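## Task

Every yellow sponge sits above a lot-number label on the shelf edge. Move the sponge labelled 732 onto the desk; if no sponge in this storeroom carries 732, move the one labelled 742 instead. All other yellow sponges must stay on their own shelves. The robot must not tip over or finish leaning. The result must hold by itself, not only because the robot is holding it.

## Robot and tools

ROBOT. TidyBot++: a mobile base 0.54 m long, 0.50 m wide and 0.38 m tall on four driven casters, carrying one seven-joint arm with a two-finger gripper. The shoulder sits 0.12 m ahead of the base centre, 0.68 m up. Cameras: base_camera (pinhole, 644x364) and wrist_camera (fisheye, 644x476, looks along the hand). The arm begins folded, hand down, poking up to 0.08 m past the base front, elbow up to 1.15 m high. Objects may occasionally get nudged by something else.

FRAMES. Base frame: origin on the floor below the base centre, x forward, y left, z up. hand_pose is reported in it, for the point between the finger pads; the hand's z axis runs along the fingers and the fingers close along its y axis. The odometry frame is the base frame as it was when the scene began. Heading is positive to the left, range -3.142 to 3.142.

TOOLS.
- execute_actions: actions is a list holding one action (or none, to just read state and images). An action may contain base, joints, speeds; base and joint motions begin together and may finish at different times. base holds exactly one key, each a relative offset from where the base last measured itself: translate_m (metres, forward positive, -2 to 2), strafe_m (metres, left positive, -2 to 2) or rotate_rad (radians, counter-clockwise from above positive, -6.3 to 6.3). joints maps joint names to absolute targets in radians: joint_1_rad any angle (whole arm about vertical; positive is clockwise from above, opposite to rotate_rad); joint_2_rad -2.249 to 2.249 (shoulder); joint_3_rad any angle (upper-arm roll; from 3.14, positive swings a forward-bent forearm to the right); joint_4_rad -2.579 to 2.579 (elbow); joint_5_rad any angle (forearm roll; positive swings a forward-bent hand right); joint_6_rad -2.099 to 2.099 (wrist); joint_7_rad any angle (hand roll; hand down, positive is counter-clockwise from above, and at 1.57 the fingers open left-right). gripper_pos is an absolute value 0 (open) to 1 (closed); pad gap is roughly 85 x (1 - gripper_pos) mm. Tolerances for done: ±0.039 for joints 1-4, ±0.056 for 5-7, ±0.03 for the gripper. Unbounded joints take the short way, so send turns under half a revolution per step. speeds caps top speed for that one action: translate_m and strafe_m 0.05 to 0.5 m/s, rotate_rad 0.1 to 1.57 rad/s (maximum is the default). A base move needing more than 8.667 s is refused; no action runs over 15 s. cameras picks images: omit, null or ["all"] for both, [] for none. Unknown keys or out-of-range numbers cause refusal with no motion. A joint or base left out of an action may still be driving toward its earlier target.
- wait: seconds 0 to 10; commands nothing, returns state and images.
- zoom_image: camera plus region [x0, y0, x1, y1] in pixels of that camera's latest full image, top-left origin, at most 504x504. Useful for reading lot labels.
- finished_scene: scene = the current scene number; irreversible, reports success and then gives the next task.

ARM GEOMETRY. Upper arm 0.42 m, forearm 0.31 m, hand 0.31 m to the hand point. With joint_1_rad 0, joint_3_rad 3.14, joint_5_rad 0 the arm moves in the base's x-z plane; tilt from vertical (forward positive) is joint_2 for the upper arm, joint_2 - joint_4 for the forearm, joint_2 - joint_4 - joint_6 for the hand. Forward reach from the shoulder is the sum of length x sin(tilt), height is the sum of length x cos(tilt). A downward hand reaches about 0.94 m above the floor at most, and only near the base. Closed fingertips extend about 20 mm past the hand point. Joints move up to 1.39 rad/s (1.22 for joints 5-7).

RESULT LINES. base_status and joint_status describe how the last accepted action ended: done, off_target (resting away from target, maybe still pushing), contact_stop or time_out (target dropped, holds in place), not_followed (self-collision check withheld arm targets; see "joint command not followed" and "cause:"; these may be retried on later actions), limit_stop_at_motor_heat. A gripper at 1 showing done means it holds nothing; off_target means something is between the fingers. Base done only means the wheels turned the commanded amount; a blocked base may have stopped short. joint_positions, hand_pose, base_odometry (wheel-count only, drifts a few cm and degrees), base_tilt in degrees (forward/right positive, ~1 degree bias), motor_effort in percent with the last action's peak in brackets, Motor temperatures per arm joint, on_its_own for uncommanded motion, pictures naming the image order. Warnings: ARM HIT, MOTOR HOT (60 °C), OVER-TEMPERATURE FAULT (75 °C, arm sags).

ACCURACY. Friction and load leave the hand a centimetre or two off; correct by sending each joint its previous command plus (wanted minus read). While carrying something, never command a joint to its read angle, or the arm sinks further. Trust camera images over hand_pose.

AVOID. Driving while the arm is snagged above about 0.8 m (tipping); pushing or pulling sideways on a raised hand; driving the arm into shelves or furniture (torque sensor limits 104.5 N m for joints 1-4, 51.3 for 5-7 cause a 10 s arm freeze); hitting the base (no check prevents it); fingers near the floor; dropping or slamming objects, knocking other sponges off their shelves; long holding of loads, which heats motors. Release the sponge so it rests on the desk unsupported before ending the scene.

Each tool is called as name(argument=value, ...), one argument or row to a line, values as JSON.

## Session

execute_actions(
  actions=[],
)

Scene clock: 0.00 s.
Motor temperatures (°C, as the motors report them): [30 33 28 30 38 37 41]
base_odometry: x=+0.000 y=+0.000 heading=+0.000 (m, m, rad; odometry frame)
base_tilt: forward=+0.0 right=+0.2 (deg)
base_status: not commanded
joint_positions: joint_1_rad=-0.019 joint_2_rad=-0.293 joint_3_rad=+3.121 joint_4_rad=-2.500 joint_5_rad=+0.010 joint_6_rad=-0.917 joint_7_rad=+1.521 gripper_pos=+0.000
joint_status: not commanded
motor_effort: joint_1_rad=+0 joint_2_rad=-3 joint_3_rad=-1 joint_4_rad=+12 joint_5_rad=+0 joint_6_rad=+1 joint_7_rad=+0 (%)
hand_pose: x=+0.2553 y=+0.0036 z=+0.5864 quat_wxyz=(+0.007, +1.000, -0.002, +0.009) (m; base frame)
pictures: base_camera, wrist_camera
Images, in order (width x height): base_camera 644x364, wrist_camera 644x476.

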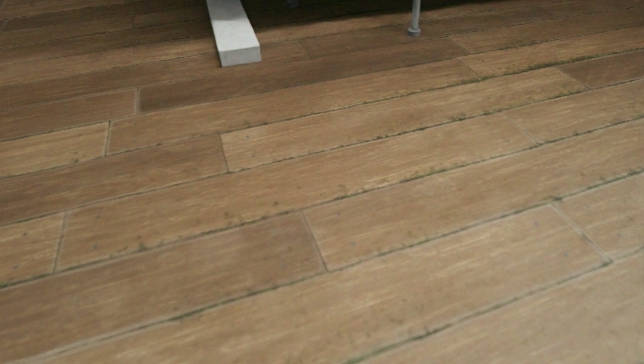

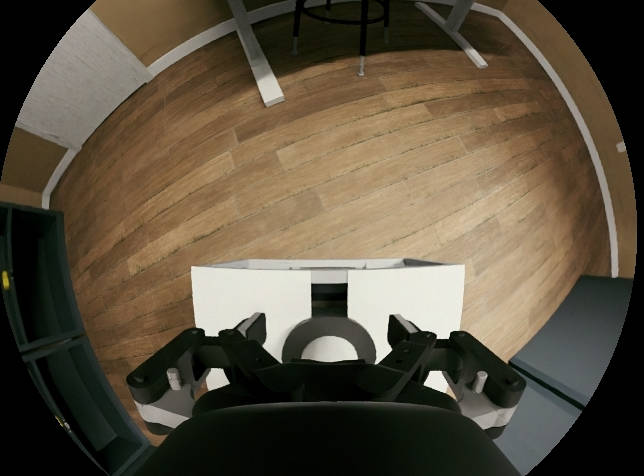

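execute_actions(
  actions=[
    {"base":{"rotate_rad":0.4},"joints":{"joint_1_rad":-1.59,"joint_6_rad":0.3,"joint_7_rad":1.59,"joint_3_rad":3.15}},
  ],
)

Scene clock: 2.90 s.
Motor temperatures (°C, as the motors report them): [30 33 28 30 38 37 41]
base_odometry: x=+0.000 y=+0.000 heading=+0.399 (m, m, rad; odometry frame)
base_tilt: forward=+0.0 right=+0.2 (deg)
base_status: done
joint_positions: joint_1_rad=-1.568 joint_2_rad=-0.293 joint_3_rad=+3.124 joint_4_rad=-2.500 joint_5_rad=+0.010 joint_6_rad=+0.282 joint_7_rad=+1.550 gripper_pos=+0.000
joint_status: all done
motor_effort: joint_1_rad=+0(0) joint_2_rad=-7(8) joint_3_rad=-1(0) joint_4_rad=+17(17) joint_5_rad=+0(1) joint_6_rad=+8(8) joint_7_rad=+1(0) (%)
hand_pose: x=+0.1105 y=+0.4229 z=+0.7893 quat_wxyz=(-0.408, +0.578, +0.583, +0.399) (m; base frame)
pictures: base_camera, wrist_camera
Images, in order (width x height): base_camera 644x364, wrist_camera 644x476.

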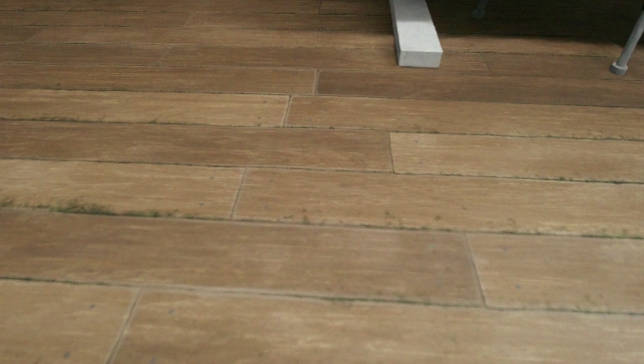

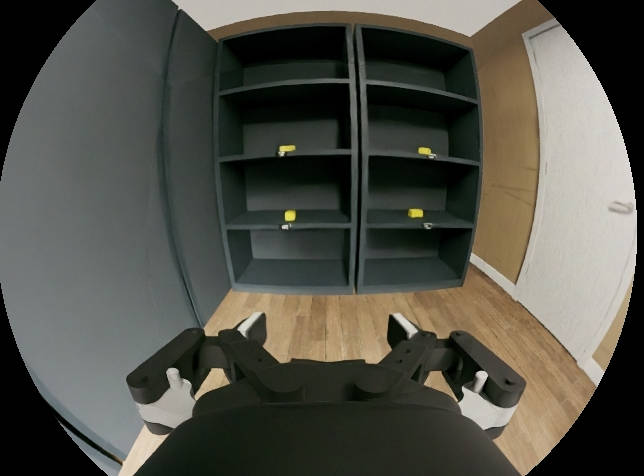

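zoom_image(
  camera="wrist_camera",
  region=[260,135,450,240],
)

Region (260, 135, 450, 240) of wrist_camera's 644x476 image, scaled by 2.653; it fills the top 279 rows of this view, and the rest is white.

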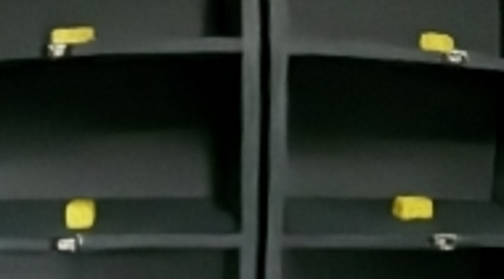

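execute_actions(
  actions=[
    {"base":{"strafe_m":0.6},"joints":{"joint_1_rad":-1.3,"joint_6_rad":0.1}},
  ],
)

zoom_image(
  camera="wrist_camera",
  region=[170,70,500,300],
)

Scene clock: 5.57 s.
Motor temperatures (°C, as the motors report them): [30 33 28 30 38 37 41]
base_odometry: x=-0.234 y=+0.553 heading=+0.400 (m, m, rad; odometry frame)
base_tilt: forward=+0.0 right=+0.2 (deg)
base_status: done
joint_positions: joint_1_rad=-1.321 joint_2_rad=-0.293 joint_3_rad=+3.129 joint_4_rad=-2.500 joint_5_rad=+0.010 joint_6_rad=+0.118 joint_7_rad=+1.550 gripper_pos=+0.000
joint_status: all done
motor_effort: joint_1_rad=+1(0) joint_2_rad=-7(10) joint_3_rad=-1(0) joint_4_rad=+16(18) joint_5_rad=+0(0) joint_6_rad=+8(9) joint_7_rad=+0(1) (%)
hand_pose: x=+0.2113 y=+0.3907 z=+0.7432 quat_wxyz=(-0.312, +0.682, +0.532, +0.393) (m; base frame)
pictures: base_camera, wrist_camera
Images, in order (width x height): base_camera 644x364, wrist_camera 644x476.

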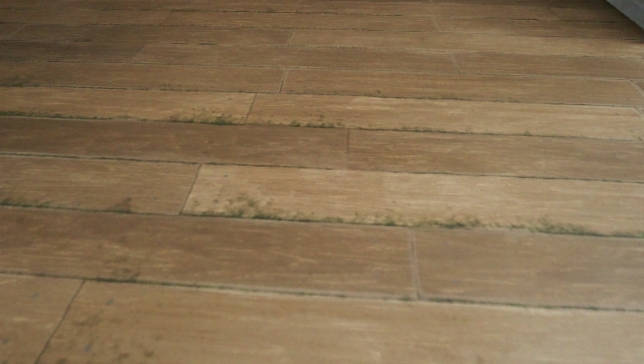

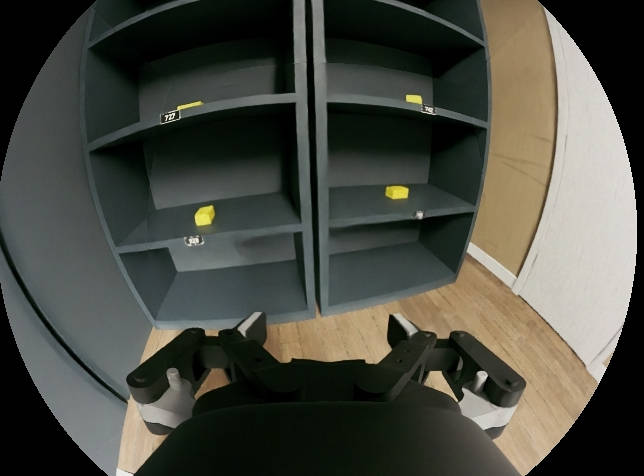

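Region (170, 70, 500, 300) of wrist_camera's 644x476 image, scaled by 1.527; it fills the top 351 rows of this view, and the rest is white.

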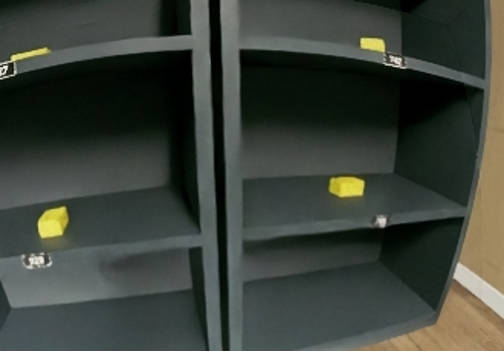

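execute_actions(
  actions=[
    {"base":{"translate_m":0.2},"joints":{"joint_1_rad":-1.5,"joint_2_rad":0.88,"joint_4_rad":-2.36,"joint_6_rad":1.3}},
  ],
  cameras=["wrist_camera"],
)

zoom_image(
  camera="wrist_camera",
  region=[380,40,560,280],
)

Scene clock: 8.13 s.
Motor temperatures (°C, as the motors report them): [30 33 28 30 38 37 41]
base_odometry: x=-0.050 y=+0.631 heading=+0.400 (m, m, rad; odometry frame)
base_tilt: forward=+0.1 right=+0.1 (deg)
base_status: done
joint_positions: joint_1_rad=-1.475 joint_2_rad=+0.872 joint_3_rad=+3.134 joint_4_rad=-2.384 joint_5_rad=+0.010 joint_6_rad=+1.280 joint_7_rad=+1.550 gripper_pos=+0.000
joint_status: all done
motor_effort: joint_1_rad=+0(1) joint_2_rad=-32(33) joint_3_rad=-1(1) joint_4_rad=+3(17) joint_5_rad=+0(0) joint_6_rad=+8(7) joint_7_rad=+0(1) (%)
hand_pose: x=+0.1653 y=+0.5706 z=+0.5180 quat_wxyz=(-0.380, +0.621, +0.558, +0.399) (m; base frame)
pictures: wrist_camera
Images, in order (width x height): wrist_camera 644x476.

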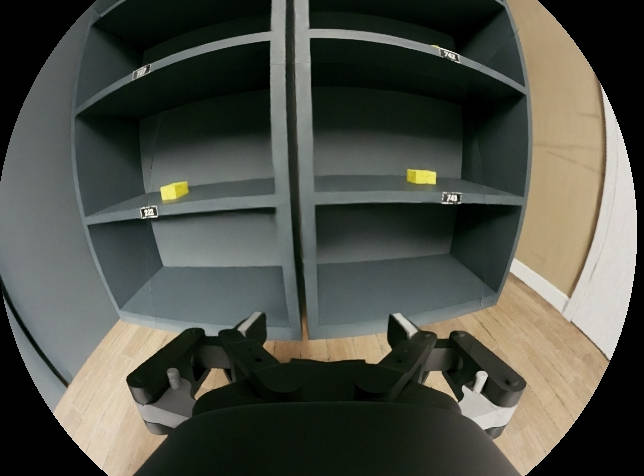

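Region (380, 40, 560, 280) of wrist_camera's 644x476 image, scaled by 2.100; it fills the left 378 columns of this view, and the rest is white.

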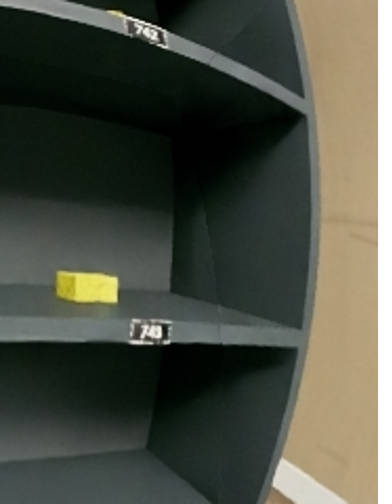

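zoom_image(
  camera="wrist_camera",
  region=[120,175,200,235],
)

Region (120, 175, 200, 235) of wrist_camera's 644x476 image, scaled by 6.300; it fills the top 378 rows of this view, and the rest is white.

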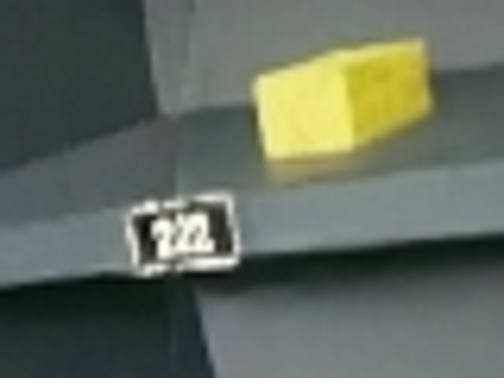

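execute_actions(
  actions=[
    {"base":{"strafe_m":-2.0},"joints":{"joint_1_rad":-4.5,"joint_2_rad":-0.36,"joint_4_rad":-2.54,"joint_6_rad":0.2}},
  ],
)

Scene clock: 13.63 s.
Motor temperatures (°C, as the motors report them): [30 33 28 30 38 37 41]
base_odometry: x=+0.731 y=-1.211 heading=+0.400 (m, m, rad; odometry frame)
base_tilt: forward=+0.0 right=+0.2 (deg)
base_status: done
joint_positions: joint_1_rad=-4.477 joint_2_rad=-0.348 joint_3_rad=+3.134 joint_4_rad=-2.517 joint_5_rad=+0.010 joint_6_rad=+0.219 joint_7_rad=+1.550 gripper_pos=+0.000
joint_status: all done
motor_effort: joint_1_rad=+0(1) joint_2_rad=-6(33) joint_3_rad=+0(2) joint_4_rad=+18(17) joint_5_rad=+0(0) joint_6_rad=+8(8) joint_7_rad=+0(0) (%)
hand_pose: x=+0.0299 y=-0.3954 z=+0.7849 quat_wxyz=(-0.437, -0.513, +0.650, -0.351) (m; base frame)
pictures: base_camera, wrist_camera
Images, in order (width x height): base_camera 644x364, wrist_camera 644x476.

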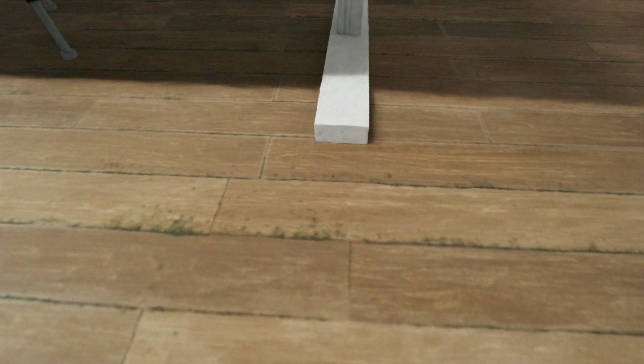

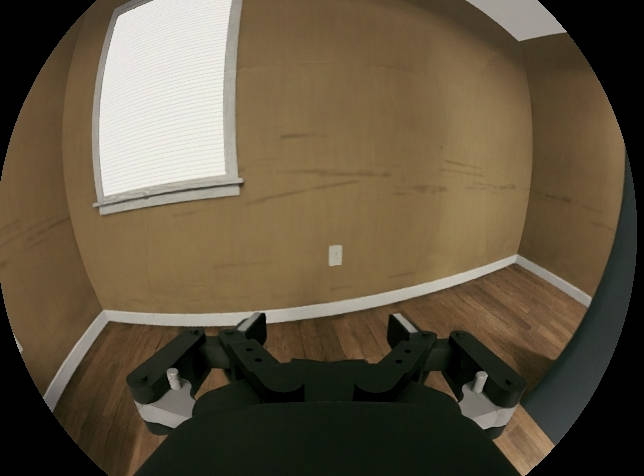

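execute_actions(
  actions=[
    {"base":{"strafe_m":-0.7},"joints":{"joint_1_rad":-3.12}},
  ],
)

Scene clock: 16.47 s.
Motor temperatures (°C, as the motors report them): [30 33 28 30 38 37 41]
base_odometry: x=+1.004 y=-1.856 heading=+0.401 (m, m, rad; odometry frame)
base_tilt: forward=+0.0 right=+0.2 (deg)
base_status: done
joint_positions: joint_1_rad=-3.144 joint_2_rad=-0.353 joint_3_rad=+3.134 joint_4_rad=-2.520 joint_5_rad=+0.010 joint_6_rad=+0.219 joint_7_rad=+1.550 gripper_pos=+0.000
joint_status: all done
motor_effort: joint_1_rad=+0(0) joint_2_rad=-6(7) joint_3_rad=+0(0) joint_4_rad=+17(18) joint_5_rad=+0(0) joint_6_rad=+9(8) joint_7_rad=+0(0) (%)
hand_pose: x=-0.2848 y=-0.0062 z=+0.7852 quat_wxyz=(-0.562, -0.001, +0.827, -0.006) (m; base frame)
pictures: base_camera, wrist_camera
Images, in order (width x height): base_camera 644x364, wrist_camera 644x476.

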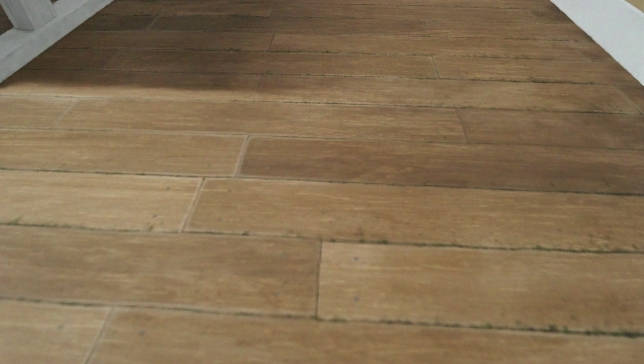

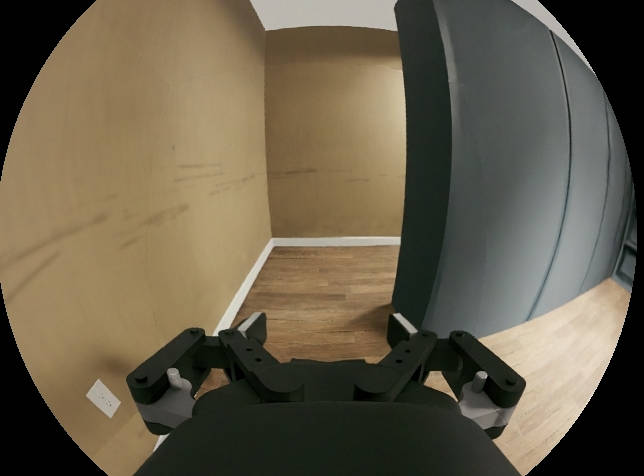

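execute_actions(
  actions=[
    {"base":{"translate_m":-1.65},"joints":{"joint_1_rad":-2.4,"joint_6_rad":-0.1}},
  ],
)

Scene clock: 21.20 s.
Motor temperatures (°C, as the motors report them): [30 33 28 30 38 37 41]
base_odometry: x=-0.516 y=-2.499 heading=+0.401 (m, m, rad; odometry frame)
base_tilt: forward=+0.0 right=+0.2 (deg)
base_status: done
joint_positions: joint_1_rad=-2.423 joint_2_rad=-0.355 joint_3_rad=+3.134 joint_4_rad=-2.521 joint_5_rad=+0.010 joint_6_rad=-0.081 joint_7_rad=+1.550 gripper_pos=+0.000
joint_status: all done
motor_effort: joint_1_rad=+1(0) joint_2_rad=-5(6) joint_3_rad=+0(0) joint_4_rad=+17(18) joint_5_rad=+0(0) joint_6_rad=+7(8) joint_7_rad=+0(1) (%)
hand_pose: x=-0.1521 y=+0.2322 z=+0.7053 quat_wxyz=(-0.406, +0.318, +0.844, +0.150) (m; base frame)
pictures: base_camera, wrist_camera
Images, in order (width x height): base_camera 644x364, wrist_camera 644x476.

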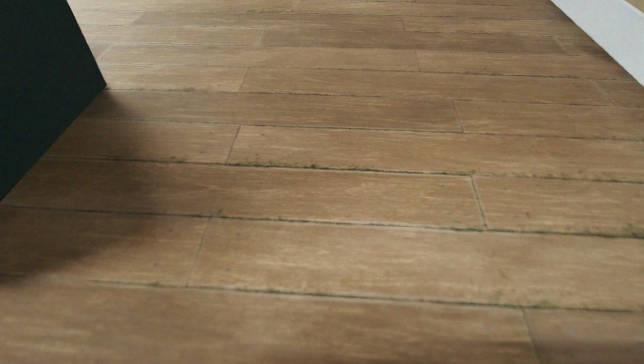

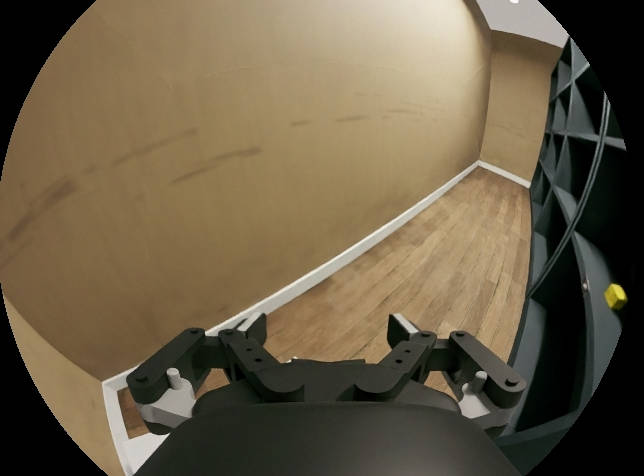

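execute_actions(
  actions=[
    {"base":{"translate_m":-0.22},"joints":{"joint_1_rad":-0.9}},
  ],
)

Scene clock: 24.00 s.
Motor temperatures (°C, as the motors report them): [30 33 28 30 38 37 41]
base_odometry: x=-0.718 y=-2.585 heading=+0.401 (m, m, rad; odometry frame)
base_tilt: forward=+0.1 right=+0.2 (deg)
base_status: done
joint_positions: joint_1_rad=-0.923 joint_2_rad=-0.355 joint_3_rad=+3.134 joint_4_rad=-2.521 joint_5_rad=+0.010 joint_6_rad=-0.081 joint_7_rad=+1.550 gripper_pos=+0.000
joint_status: all done
motor_effort: joint_1_rad=+1(0) joint_2_rad=-5(6) joint_3_rad=+0(1) joint_4_rad=+17(17) joint_5_rad=+0(0) joint_6_rad=+7(7) joint_7_rad=+0(0) (%)
hand_pose: x=+0.3312 y=+0.2866 z=+0.7050 quat_wxyz=(-0.195, +0.808, +0.400, +0.386) (m; base frame)
pictures: base_camera, wrist_camera
Images, in order (width x height): base_camera 644x364, wrist_camera 644x476.

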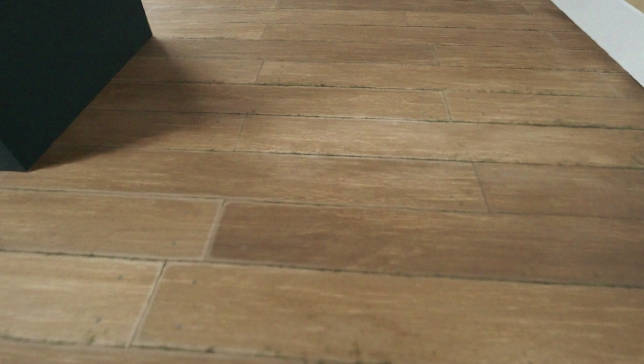

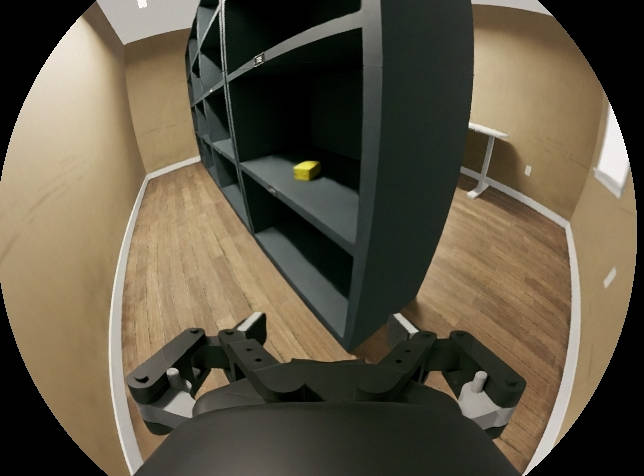

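execute_actions(
  actions=[
    {"base":{"strafe_m":0.9},"joints":{"joint_1_rad":-0.2,"joint_2_rad":-0.8,"joint_6_rad":-0.5}},
  ],
)

Scene clock: 27.17 s.
Motor temperatures (°C, as the motors report them): [30 33 28 30 38 37 41]
base_odometry: x=-1.070 y=-1.757 heading=+0.401 (m, m, rad; odometry frame)
base_tilt: forward=+0.0 right=+0.2 (deg)
base_status: done
joint_positions: joint_1_rad=-0.222 joint_2_rad=-0.787 joint_3_rad=+3.134 joint_4_rad=-2.521 joint_5_rad=+0.010 joint_6_rad=-0.481 joint_7_rad=+1.550 gripper_pos=+0.000
joint_status: all done
motor_effort: joint_1_rad=+0(0) joint_2_rad=+6(7) joint_3_rad=+0(1) joint_4_rad=+19(19) joint_5_rad=+0(0) joint_6_rad=+7(7) joint_7_rad=+0(0) (%)
hand_pose: x=+0.3731 y=+0.0590 z=+0.7406 quat_wxyz=(-0.049, +0.889, +0.096, +0.444) (m; base frame)
pictures: base_camera, wrist_camera
Images, in order (width x height): base_camera 644x364, wrist_camera 644x476.

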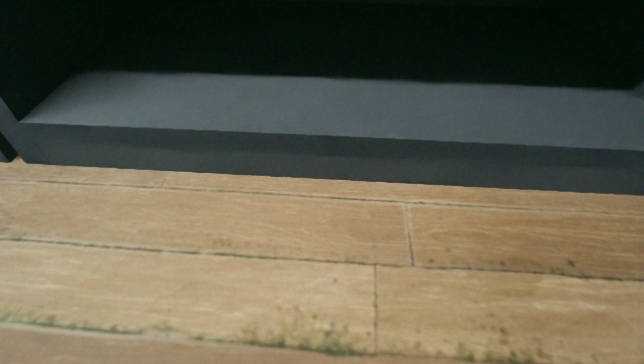

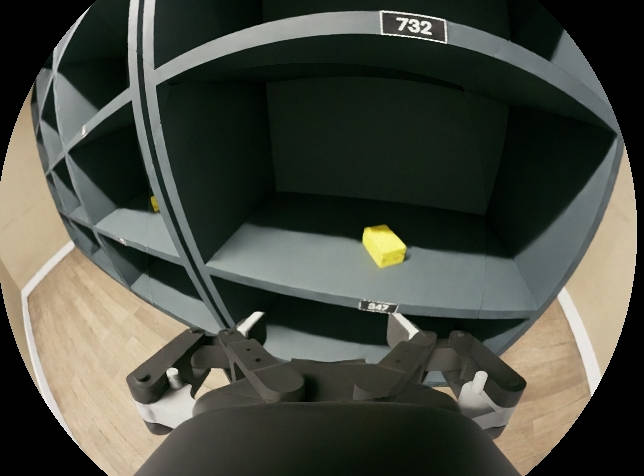

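execute_actions(
  actions=[
    {"base":{"strafe_m":-0.04},"joints":{"joint_1_rad":0.02,"joint_2_rad":-0.53,"joint_4_rad":-1.92,"joint_6_rad":-0.40,"joint_7_rad":1.61}},
  ],
  cameras=["wrist_camera"],
)

Scene clock: 29.17 s.
Motor temperatures (°C, as the motors report them): [30 33 28 30 38 37 41]
base_odometry: x=-1.054 y=-1.794 heading=+0.401 (m, m, rad; odometry frame)
base_tilt: forward=+0.0 right=+0.2 (deg)
base_status: done
joint_positions: joint_1_rad=-0.005 joint_2_rad=-0.544 joint_3_rad=+3.134 joint_4_rad=-1.940 joint_5_rad=+0.010 joint_6_rad=-0.418 joint_7_rad=+1.569 gripper_pos=+0.000
joint_status: all done
motor_effort: joint_1_rad=+1(0) joint_2_rad=-2(6) joint_3_rad=+0(1) joint_4_rad=+20(21) joint_5_rad=+0(1) joint_6_rad=+8(8) joint_7_rad=+1(0) (%)
hand_pose: x=+0.5127 y=+0.0058 z=+1.0219 quat_wxyz=(+0.002, +0.787, +0.007, +0.616) (m; base frame)
pictures: wrist_camera
Images, in order (width x height): wrist_camera 644x476.

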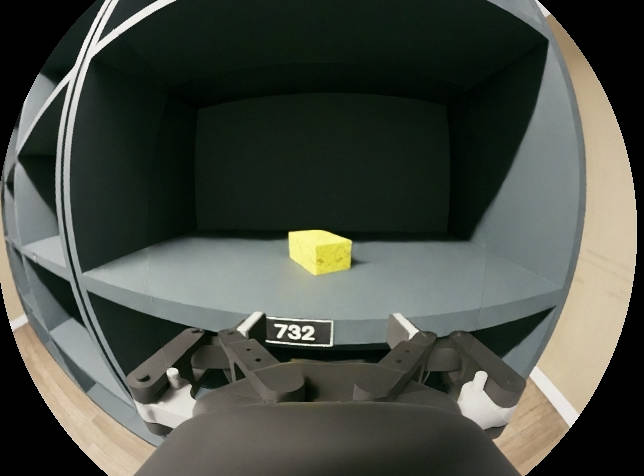

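execute_actions(
  actions=[
    {"base":{"strafe_m":-0.02},"joints":{"joint_2_rad":-0.13,"joint_4_rad":-1.722,"joint_6_rad":-0.20}},
  ],
  cameras=["wrist_camera"],
)

Scene clock: 30.80 s.
Motor temperatures (°C, as the motors report them): [30 33 28 30 38 37 41]
base_odometry: x=-1.046 y=-1.812 heading=+0.401 (m, m, rad; odometry frame)
base_tilt: forward=+0.0 right=+0.2 (deg)
base_status: done
joint_positions: joint_1_rad=-0.004 joint_2_rad=-0.130 joint_3_rad=+3.139 joint_4_rad=-1.747 joint_5_rad=+0.010 joint_6_rad=-0.220 joint_7_rad=+1.570 gripper_pos=+0.000
joint_status: all done
motor_effort: joint_1_rad=+0(0) joint_2_rad=-17(19) joint_3_rad=-1(2) joint_4_rad=+20(20) joint_5_rad=+0(0) joint_6_rad=+8(9) joint_7_rad=+0(1) (%)
hand_pose: x=+0.6787 y=+0.0043 z=+1.0031 quat_wxyz=(+0.002, +0.794, +0.005, +0.607) (m; base frame)
pictures: wrist_camera
Images, in order (width x height): wrist_camera 644x476.

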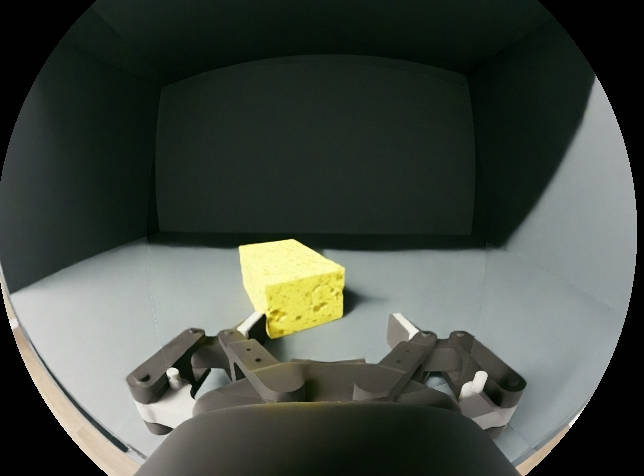

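execute_actions(
  actions=[
    {"base":{"strafe_m":0.022}},
  ],
  cameras=["wrist_camera"],
)

execute_actions(
  actions=[
    {"base":{"translate_m":0.09},"speeds":{"translate_m":0.1}},
  ],
  cameras=["wrist_camera"],
)

Scene clock: 31.63 s.
Motor temperatures (°C, as the motors report them): [30 33 28 30 38 37 41]
base_odometry: x=-1.055 y=-1.792 heading=+0.401 (m, m, rad; odometry frame)
base_tilt: forward=+0.0 right=+0.2 (deg)
base_status: done
joint_positions: joint_1_rad=+0.002 joint_2_rad=-0.130 joint_3_rad=+3.139 joint_4_rad=-1.746 joint_5_rad=+0.010 joint_6_rad=-0.220 joint_7_rad=+1.570 gripper_pos=+0.000
joint_status: not commanded
motor_effort: joint_1_rad=+0(2) joint_2_rad=-17(20) joint_3_rad=+0(2) joint_4_rad=+20(21) joint_5_rad=+0(1) joint_6_rad=+8(8) joint_7_rad=+0(0) (%)
hand_pose: x=+0.6788 y=+0.0011 z=+1.0036 quat_wxyz=(+0.003, +0.794, +0.003, +0.608) (m; base frame)
pictures: wrist_camera
Images, in order (width x height): wrist_camera 644x476.

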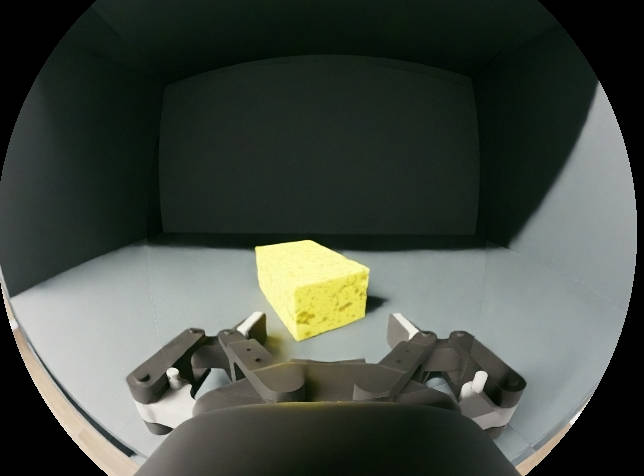

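Scene clock: 33.10 s.
Motor temperatures (°C, as the motors report them): [30 33 28 31 38 37 41]
base_odometry: x=-0.972 y=-1.756 heading=+0.401 (m, m, rad; odometry frame)
base_tilt: forward=+0.1 right=+0.2 (deg)
base_status: done
joint_positions: joint_1_rad=+0.002 joint_2_rad=-0.129 joint_3_rad=+3.139 joint_4_rad=-1.744 joint_5_rad=+0.010 joint_6_rad=-0.218 joint_7_rad=+1.570 gripper_pos=+0.000
joint_status: not commanded
motor_effort: joint_1_rad=+1(0) joint_2_rad=-17(20) joint_3_rad=-1(0) joint_4_rad=+20(21) joint_5_rad=+0(0) joint_6_rad=+8(9) joint_7_rad=-1(0) (%)
hand_pose: x=+0.6794 y=+0.0011 z=+1.0042 quat_wxyz=(+0.003, +0.794, +0.003, +0.608) (m; base frame)
pictures: wrist_camera
Images, in order (width x height): wrist_camera 644x476.

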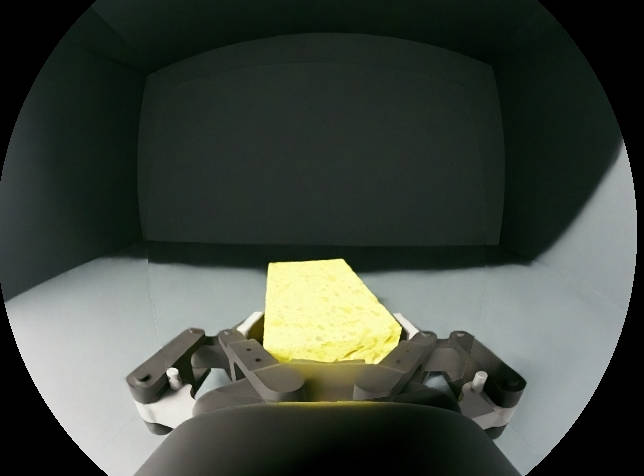

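execute_actions(
  actions=[
    {"joints":{"gripper_pos":1}},
  ],
  cameras=[],
)

execute_actions(
  actions=[
    {"base":{"translate_m":-0.07},"joints":{"joint_2_rad":-0.8,"joint_6_rad":-0.8}},
  ],
)

Scene clock: 34.30 s.
Motor temperatures (°C, as the motors report them): [30 33 28 31 38 37 41]
base_odometry: x=-0.972 y=-1.756 heading=+0.401 (m, m, rad; odometry frame)
base_tilt: forward=+0.1 right=+0.2 (deg)
base_status: not commanded
joint_positions: joint_1_rad=+0.002 joint_2_rad=-0.129 joint_3_rad=+3.139 joint_4_rad=-1.741 joint_5_rad=+0.010 joint_6_rad=-0.216 joint_7_rad=+1.570 gripper_pos=+0.300
joint_status: gripper_pos off_target (ended at +0.300, target +1.000)
motor_effort: joint_1_rad=+0(1) joint_2_rad=-17(18) joint_3_rad=-1(0) joint_4_rad=+20(20) joint_5_rad=+0(1) joint_6_rad=+9(9) joint_7_rad=+0(1) (%)
hand_pose: x=+0.6800 y=+0.0011 z=+1.0071 quat_wxyz=(+0.003, +0.792, +0.003, +0.611) (m; base frame)
pictures: none
No camera images: the call's "cameras" was empty. Leave "cameras" out to get every camera's image.

Scene clock: 36.23 s.
Motor temperatures (°C, as the motors report them): [30 33 28 31 38 37 41]
base_odometry: x=-1.036 y=-1.784 heading=+0.401 (m, m, rad; odometry frame)
base_tilt: forward=+0.0 right=+0.2 (deg)
base_status: done
joint_positions: joint_1_rad=+0.002 joint_2_rad=-0.796 joint_3_rad=+3.139 joint_4_rad=-1.740 joint_5_rad=+0.010 joint_6_rad=-0.783 joint_7_rad=+1.570 gripper_pos=+0.300
joint_status: all done
motor_effort: joint_1_rad=+0(1) joint_2_rad=+8(22) joint_3_rad=+0(0) joint_4_rad=+17(22) joint_5_rad=+0(0) joint_6_rad=+9(10) joint_7_rad=+0(1) (%)
hand_pose: x=+0.3803 y=-0.0002 z=+1.1126 quat_wxyz=(+0.005, +0.760, +0.000, +0.650) (m; base frame)
pictures: base_camera, wrist_camera
Images, in order (width x height): base_camera 644x364, wrist_camera 644x476.

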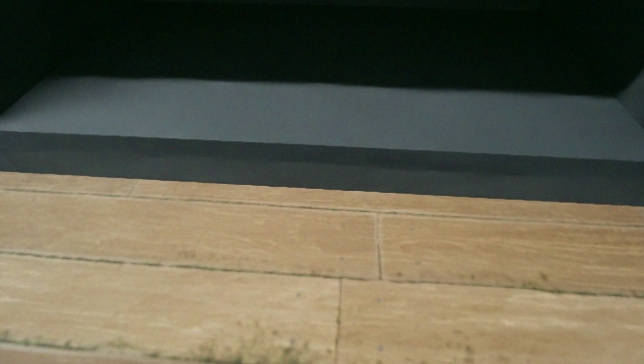

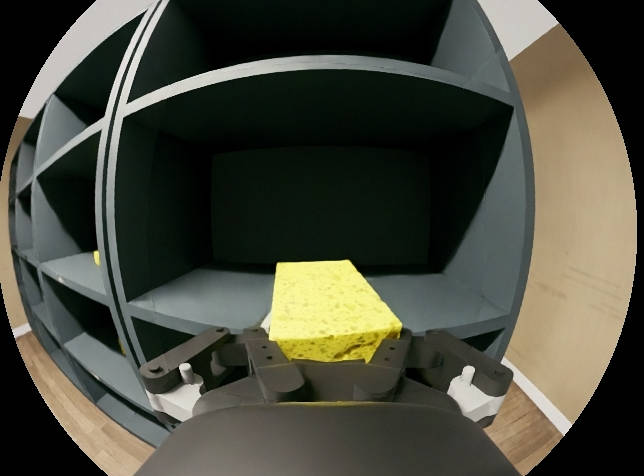

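execute_actions(
  actions=[
    {"base":{"strafe_m":-0.88}},
  ],
  cameras=["base_camera"],
)

execute_actions(
  actions=[
    {"base":{"translate_m":2.0},"joints":{"joint_2_rad":0.50,"joint_4_rad":-1.385,"joint_6_rad":0.10}},
  ],
)

Scene clock: 39.47 s.
Motor temperatures (°C, as the motors report them): [30 33 28 31 38 37 41]
base_odometry: x=-0.692 y=-2.594 heading=+0.402 (m, m, rad; odometry frame)
base_tilt: forward=+0.0 right=+0.2 (deg)
base_status: done
joint_positions: joint_1_rad=+0.002 joint_2_rad=-0.797 joint_3_rad=+3.140 joint_4_rad=-1.739 joint_5_rad=+0.010 joint_6_rad=-0.784 joint_7_rad=+1.570 gripper_pos=+0.300
joint_status: not commanded
motor_effort: joint_1_rad=+1(1) joint_2_rad=+8(10) joint_3_rad=-1(2) joint_4_rad=+17(18) joint_5_rad=+0(1) joint_6_rad=+9(9) joint_7_rad=+1(1) (%)
hand_pose: x=+0.3800 y=-0.0004 z=+1.1124 quat_wxyz=(+0.005, +0.760, +0.000, +0.650) (m; base frame)
pictures: base_camera
Images, in order (width x height): base_camera 644x364.

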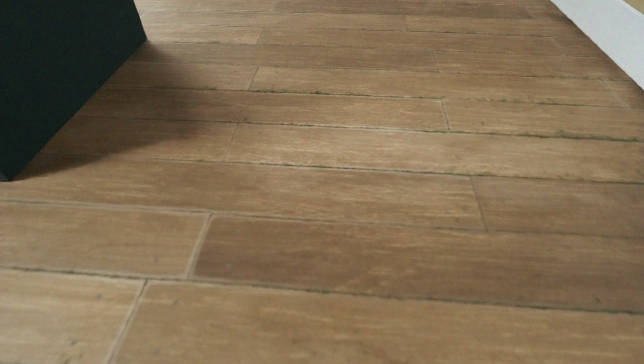

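Scene clock: 44.80 s.
Motor temperatures (°C, as the motors report them): [30 33 28 31 38 37 41]
base_odometry: x=+1.150 y=-1.813 heading=+0.401 (m, m, rad; odometry frame)
base_tilt: forward=+0.0 right=+0.2 (deg)
base_status: done
joint_positions: joint_1_rad=+0.002 joint_2_rad=+0.499 joint_3_rad=+3.140 joint_4_rad=-1.406 joint_5_rad=+0.010 joint_6_rad=+0.082 joint_7_rad=+1.570 gripper_pos=+0.300
joint_status: all done
motor_effort: joint_1_rad=+1(1) joint_2_rad=-40(43) joint_3_rad=-1(0) joint_4_rad=+20(21) joint_5_rad=+0(0) joint_6_rad=+9(10) joint_7_rad=+0(0) (%)
hand_pose: x=+0.9188 y=+0.0013 z=+0.8703 quat_wxyz=(+0.002, +0.790, +0.003, +0.612) (m; base frame)
pictures: base_camera, wrist_camera
Images, in order (width x height): base_camera 644x364, wrist_camera 644x476.

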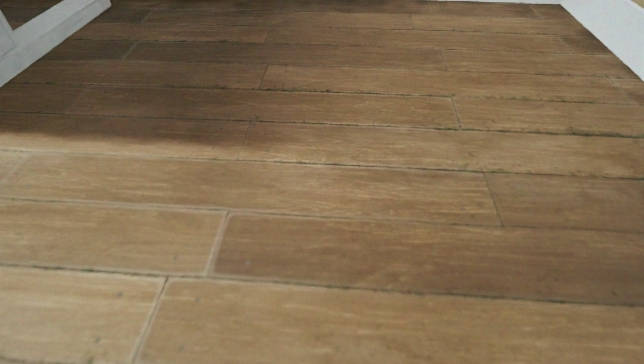

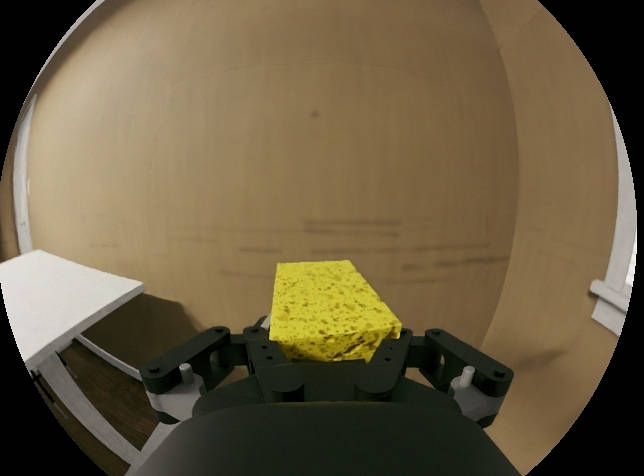

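execute_actions(
  actions=[
    {"base":{"strafe_m":0.38},"joints":{"joint_1_rad":-0.5,"joint_2_rad":0.55,"joint_6_rad":0.15}},
  ],
  cameras=["wrist_camera"],
)

execute_actions(
  actions=[
    {"joints":{"joint_2_rad":0.68,"joint_6_rad":0.28}},
  ],
  cameras=["wrist_camera"],
)

Scene clock: 46.97 s.
Motor temperatures (°C, as the motors report them): [30 33 28 31 38 37 41]
base_odometry: x=+1.001 y=-1.463 heading=+0.401 (m, m, rad; odometry frame)
base_tilt: forward=+0.1 right=+0.1 (deg)
base_status: done
joint_positions: joint_1_rad=-0.506 joint_2_rad=+0.542 joint_3_rad=+3.144 joint_4_rad=-1.405 joint_5_rad=+0.010 joint_6_rad=+0.130 joint_7_rad=+1.570 gripper_pos=+0.300
joint_status: all done
motor_effort: joint_1_rad=+2(7) joint_2_rad=-41(42) joint_3_rad=-1(5) joint_4_rad=+19(20) joint_5_rad=+0(0) joint_6_rad=+9(8) joint_7_rad=+0(1) (%)
hand_pose: x=+0.8285 y=+0.3934 z=+0.8507 quat_wxyz=(-0.151, +0.763, +0.201, +0.596) (m; base frame)
pictures: wrist_camera
Images, in order (width x height): wrist_camera 644x476.

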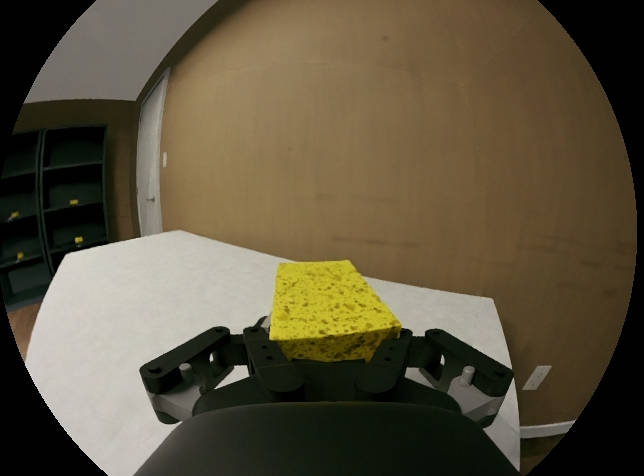

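Scene clock: 48.27 s.
Motor temperatures (°C, as the motors report them): [30 33 28 31 38 37 41]
base_odometry: x=+1.001 y=-1.463 heading=+0.401 (m, m, rad; odometry frame)
base_tilt: forward=+0.1 right=+0.2 (deg)
base_status: not commanded
joint_positions: joint_1_rad=-0.506 joint_2_rad=+0.686 joint_3_rad=+3.144 joint_4_rad=-1.403 joint_5_rad=+0.010 joint_6_rad=+0.259 joint_7_rad=+1.570 gripper_pos=+0.300
joint_status: all done
motor_effort: joint_1_rad=+0(1) joint_2_rad=-44(48) joint_3_rad=-1(2) joint_4_rad=+18(20) joint_5_rad=+0(0) joint_6_rad=+8(10) joint_7_rad=+0(0) (%)
hand_pose: x=+0.8540 y=+0.4080 z=+0.7725 quat_wxyz=(-0.150, +0.766, +0.202, +0.591) (m; base frame)
pictures: wrist_camera
Images, in order (width x height): wrist_camera 644x476.

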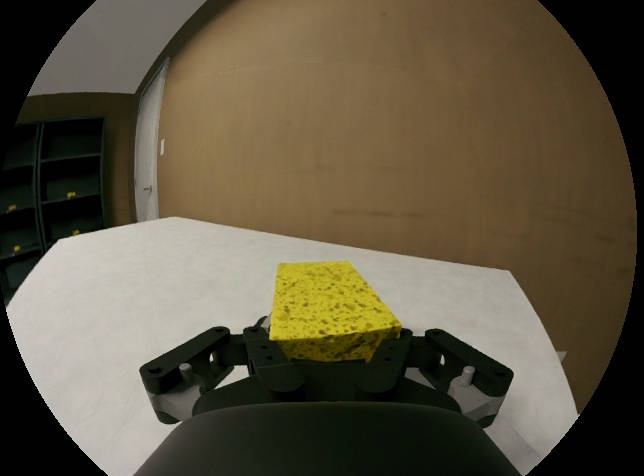

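execute_actions(
  actions=[
    {"joints":{"joint_2_rad":0.755,"joint_6_rad":0.345}},
  ],
  cameras=["wrist_camera"],
)

Scene clock: 49.27 s.
Motor temperatures (°C, as the motors report them): [30 33 28 31 38 37 41]
base_odometry: x=+1.001 y=-1.463 heading=+0.401 (m, m, rad; odometry frame)
base_tilt: forward=+0.1 right=+0.1 (deg)
base_status: not commanded
joint_positions: joint_1_rad=-0.506 joint_2_rad=+0.754 joint_3_rad=+3.144 joint_4_rad=-1.402 joint_5_rad=+0.010 joint_6_rad=+0.325 joint_7_rad=+1.570 gripper_pos=+0.300
joint_status: all done
motor_effort: joint_1_rad=+1(0) joint_2_rad=-45(48) joint_3_rad=-1(1) joint_4_rad=+18(19) joint_5_rad=+0(0) joint_6_rad=+8(9) joint_7_rad=+0(1) (%)
hand_pose: x=+0.8629 y=+0.4132 z=+0.7351 quat_wxyz=(-0.150, +0.766, +0.202, +0.591) (m; base frame)
pictures: wrist_camera
Images, in order (width x height): wrist_camera 644x476.

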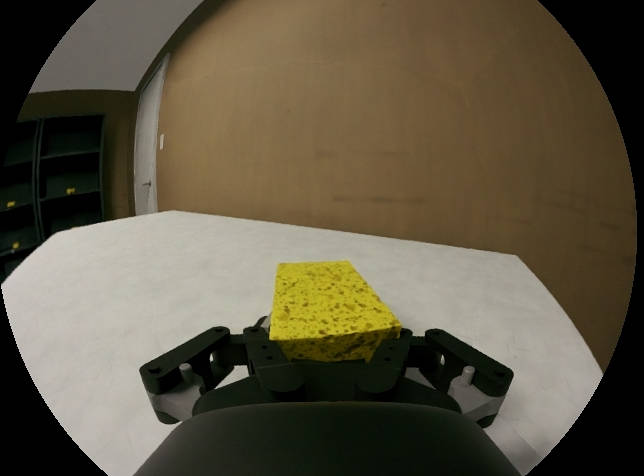

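execute_actions(
  actions=[
    {"joints":{"joint_2_rad":0.805,"joint_6_rad":0.385}},
  ],
  cameras=[],
)

Scene clock: 50.07 s.
Motor temperatures (°C, as the motors report them): [30 33 28 31 38 37 41]
base_odometry: x=+1.001 y=-1.463 heading=+0.401 (m, m, rad; odometry frame)
base_tilt: forward=+0.0 right=+0.2 (deg)
base_status: not commanded
joint_positions: joint_1_rad=-0.506 joint_2_rad=+0.778 joint_3_rad=+3.144 joint_4_rad=-1.397 joint_5_rad=+0.010 joint_6_rad=+0.376 joint_7_rad=+1.570 gripper_pos=+0.300
joint_status: all done
motor_effort: joint_1_rad=+1(1) joint_2_rad=-43(45) joint_3_rad=-1(1) joint_4_rad=+16(18) joint_5_rad=+0(0) joint_6_rad=+8(9) joint_7_rad=+1(1) (%)
hand_pose: x=+0.8683 y=+0.4163 z=+0.7327 quat_wxyz=(-0.154, +0.757, +0.200, +0.603) (m; base frame)
pictures: none
No camera images: the call's "cameras" was empty. Leave "cameras" out to get every camera's image.

execute_actions(
  actions=[
    {"joints":{"gripper_pos":0}},
  ],
  cameras=[],
)

execute_actions(
  actions=[
    {"joints":{"joint_2_rad":0.55,"joint_6_rad":0.1}},
  ],
  cameras=["wrist_camera"],
)

Scene clock: 51.23 s.
Motor temperatures (°C, as the motors report them): [30 33 28 31 38 37 41]
base_odometry: x=+1.001 y=-1.463 heading=+0.401 (m, m, rad; odometry frame)
base_tilt: forward=+0.0 right=+0.1 (deg)
base_status: not commanded
joint_positions: joint_1_rad=-0.506 joint_2_rad=+0.783 joint_3_rad=+3.144 joint_4_rad=-1.397 joint_5_rad=+0.010 joint_6_rad=+0.378 joint_7_rad=+1.570 gripper_pos=+0.000
joint_status: all done
motor_effort: joint_1_rad=+1(1) joint_2_rad=-44(46) joint_3_rad=-1(2) joint_4_rad=+16(17) joint_5_rad=+0(1) joint_6_rad=+7(8) joint_7_rad=+0(1) (%)
hand_pose: x=+0.8686 y=+0.4165 z=+0.7285 quat_wxyz=(-0.153, +0.758, +0.200, +0.601) (m; base frame)
pictures: none
No camera images: the call's "cameras" was empty. Leave "cameras" out to get every camera's image.

Scene clock: 52.83 s.
Motor temperatures (°C, as the motors report them): [30 33 28 31 38 37 41]
base_odometry: x=+1.001 y=-1.463 heading=+0.401 (m, m, rad; odometry frame)
base_tilt: forward=+0.0 right=+0.2 (deg)
base_status: not commanded
joint_positions: joint_1_rad=-0.506 joint_2_rad=+0.545 joint_3_rad=+3.144 joint_4_rad=-1.396 joint_5_rad=+0.010 joint_6_rad=+0.119 joint_7_rad=+1.570 gripper_pos=+0.000
joint_status: all done
motor_effort: joint_1_rad=+0(1) joint_2_rad=-41(50) joint_3_rad=-1(1) joint_4_rad=+19(20) joint_5_rad=+0(0) joint_6_rad=+9(9) joint_7_rad=+0(0) (%)
hand_pose: x=+0.8298 y=+0.3941 z=+0.8513 quat_wxyz=(-0.150, +0.764, +0.201, +0.595) (m; base frame)
pictures: wrist_camera
Images, in order (width x height): wrist_camera 644x476.

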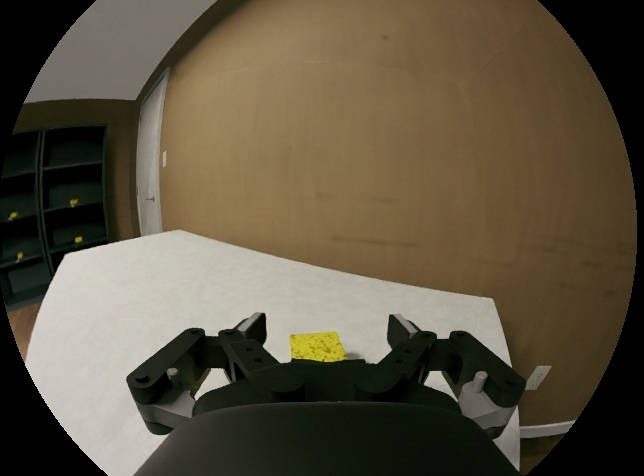

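finished_scene(
  scene=2,
)

The scene is finished: the task was done.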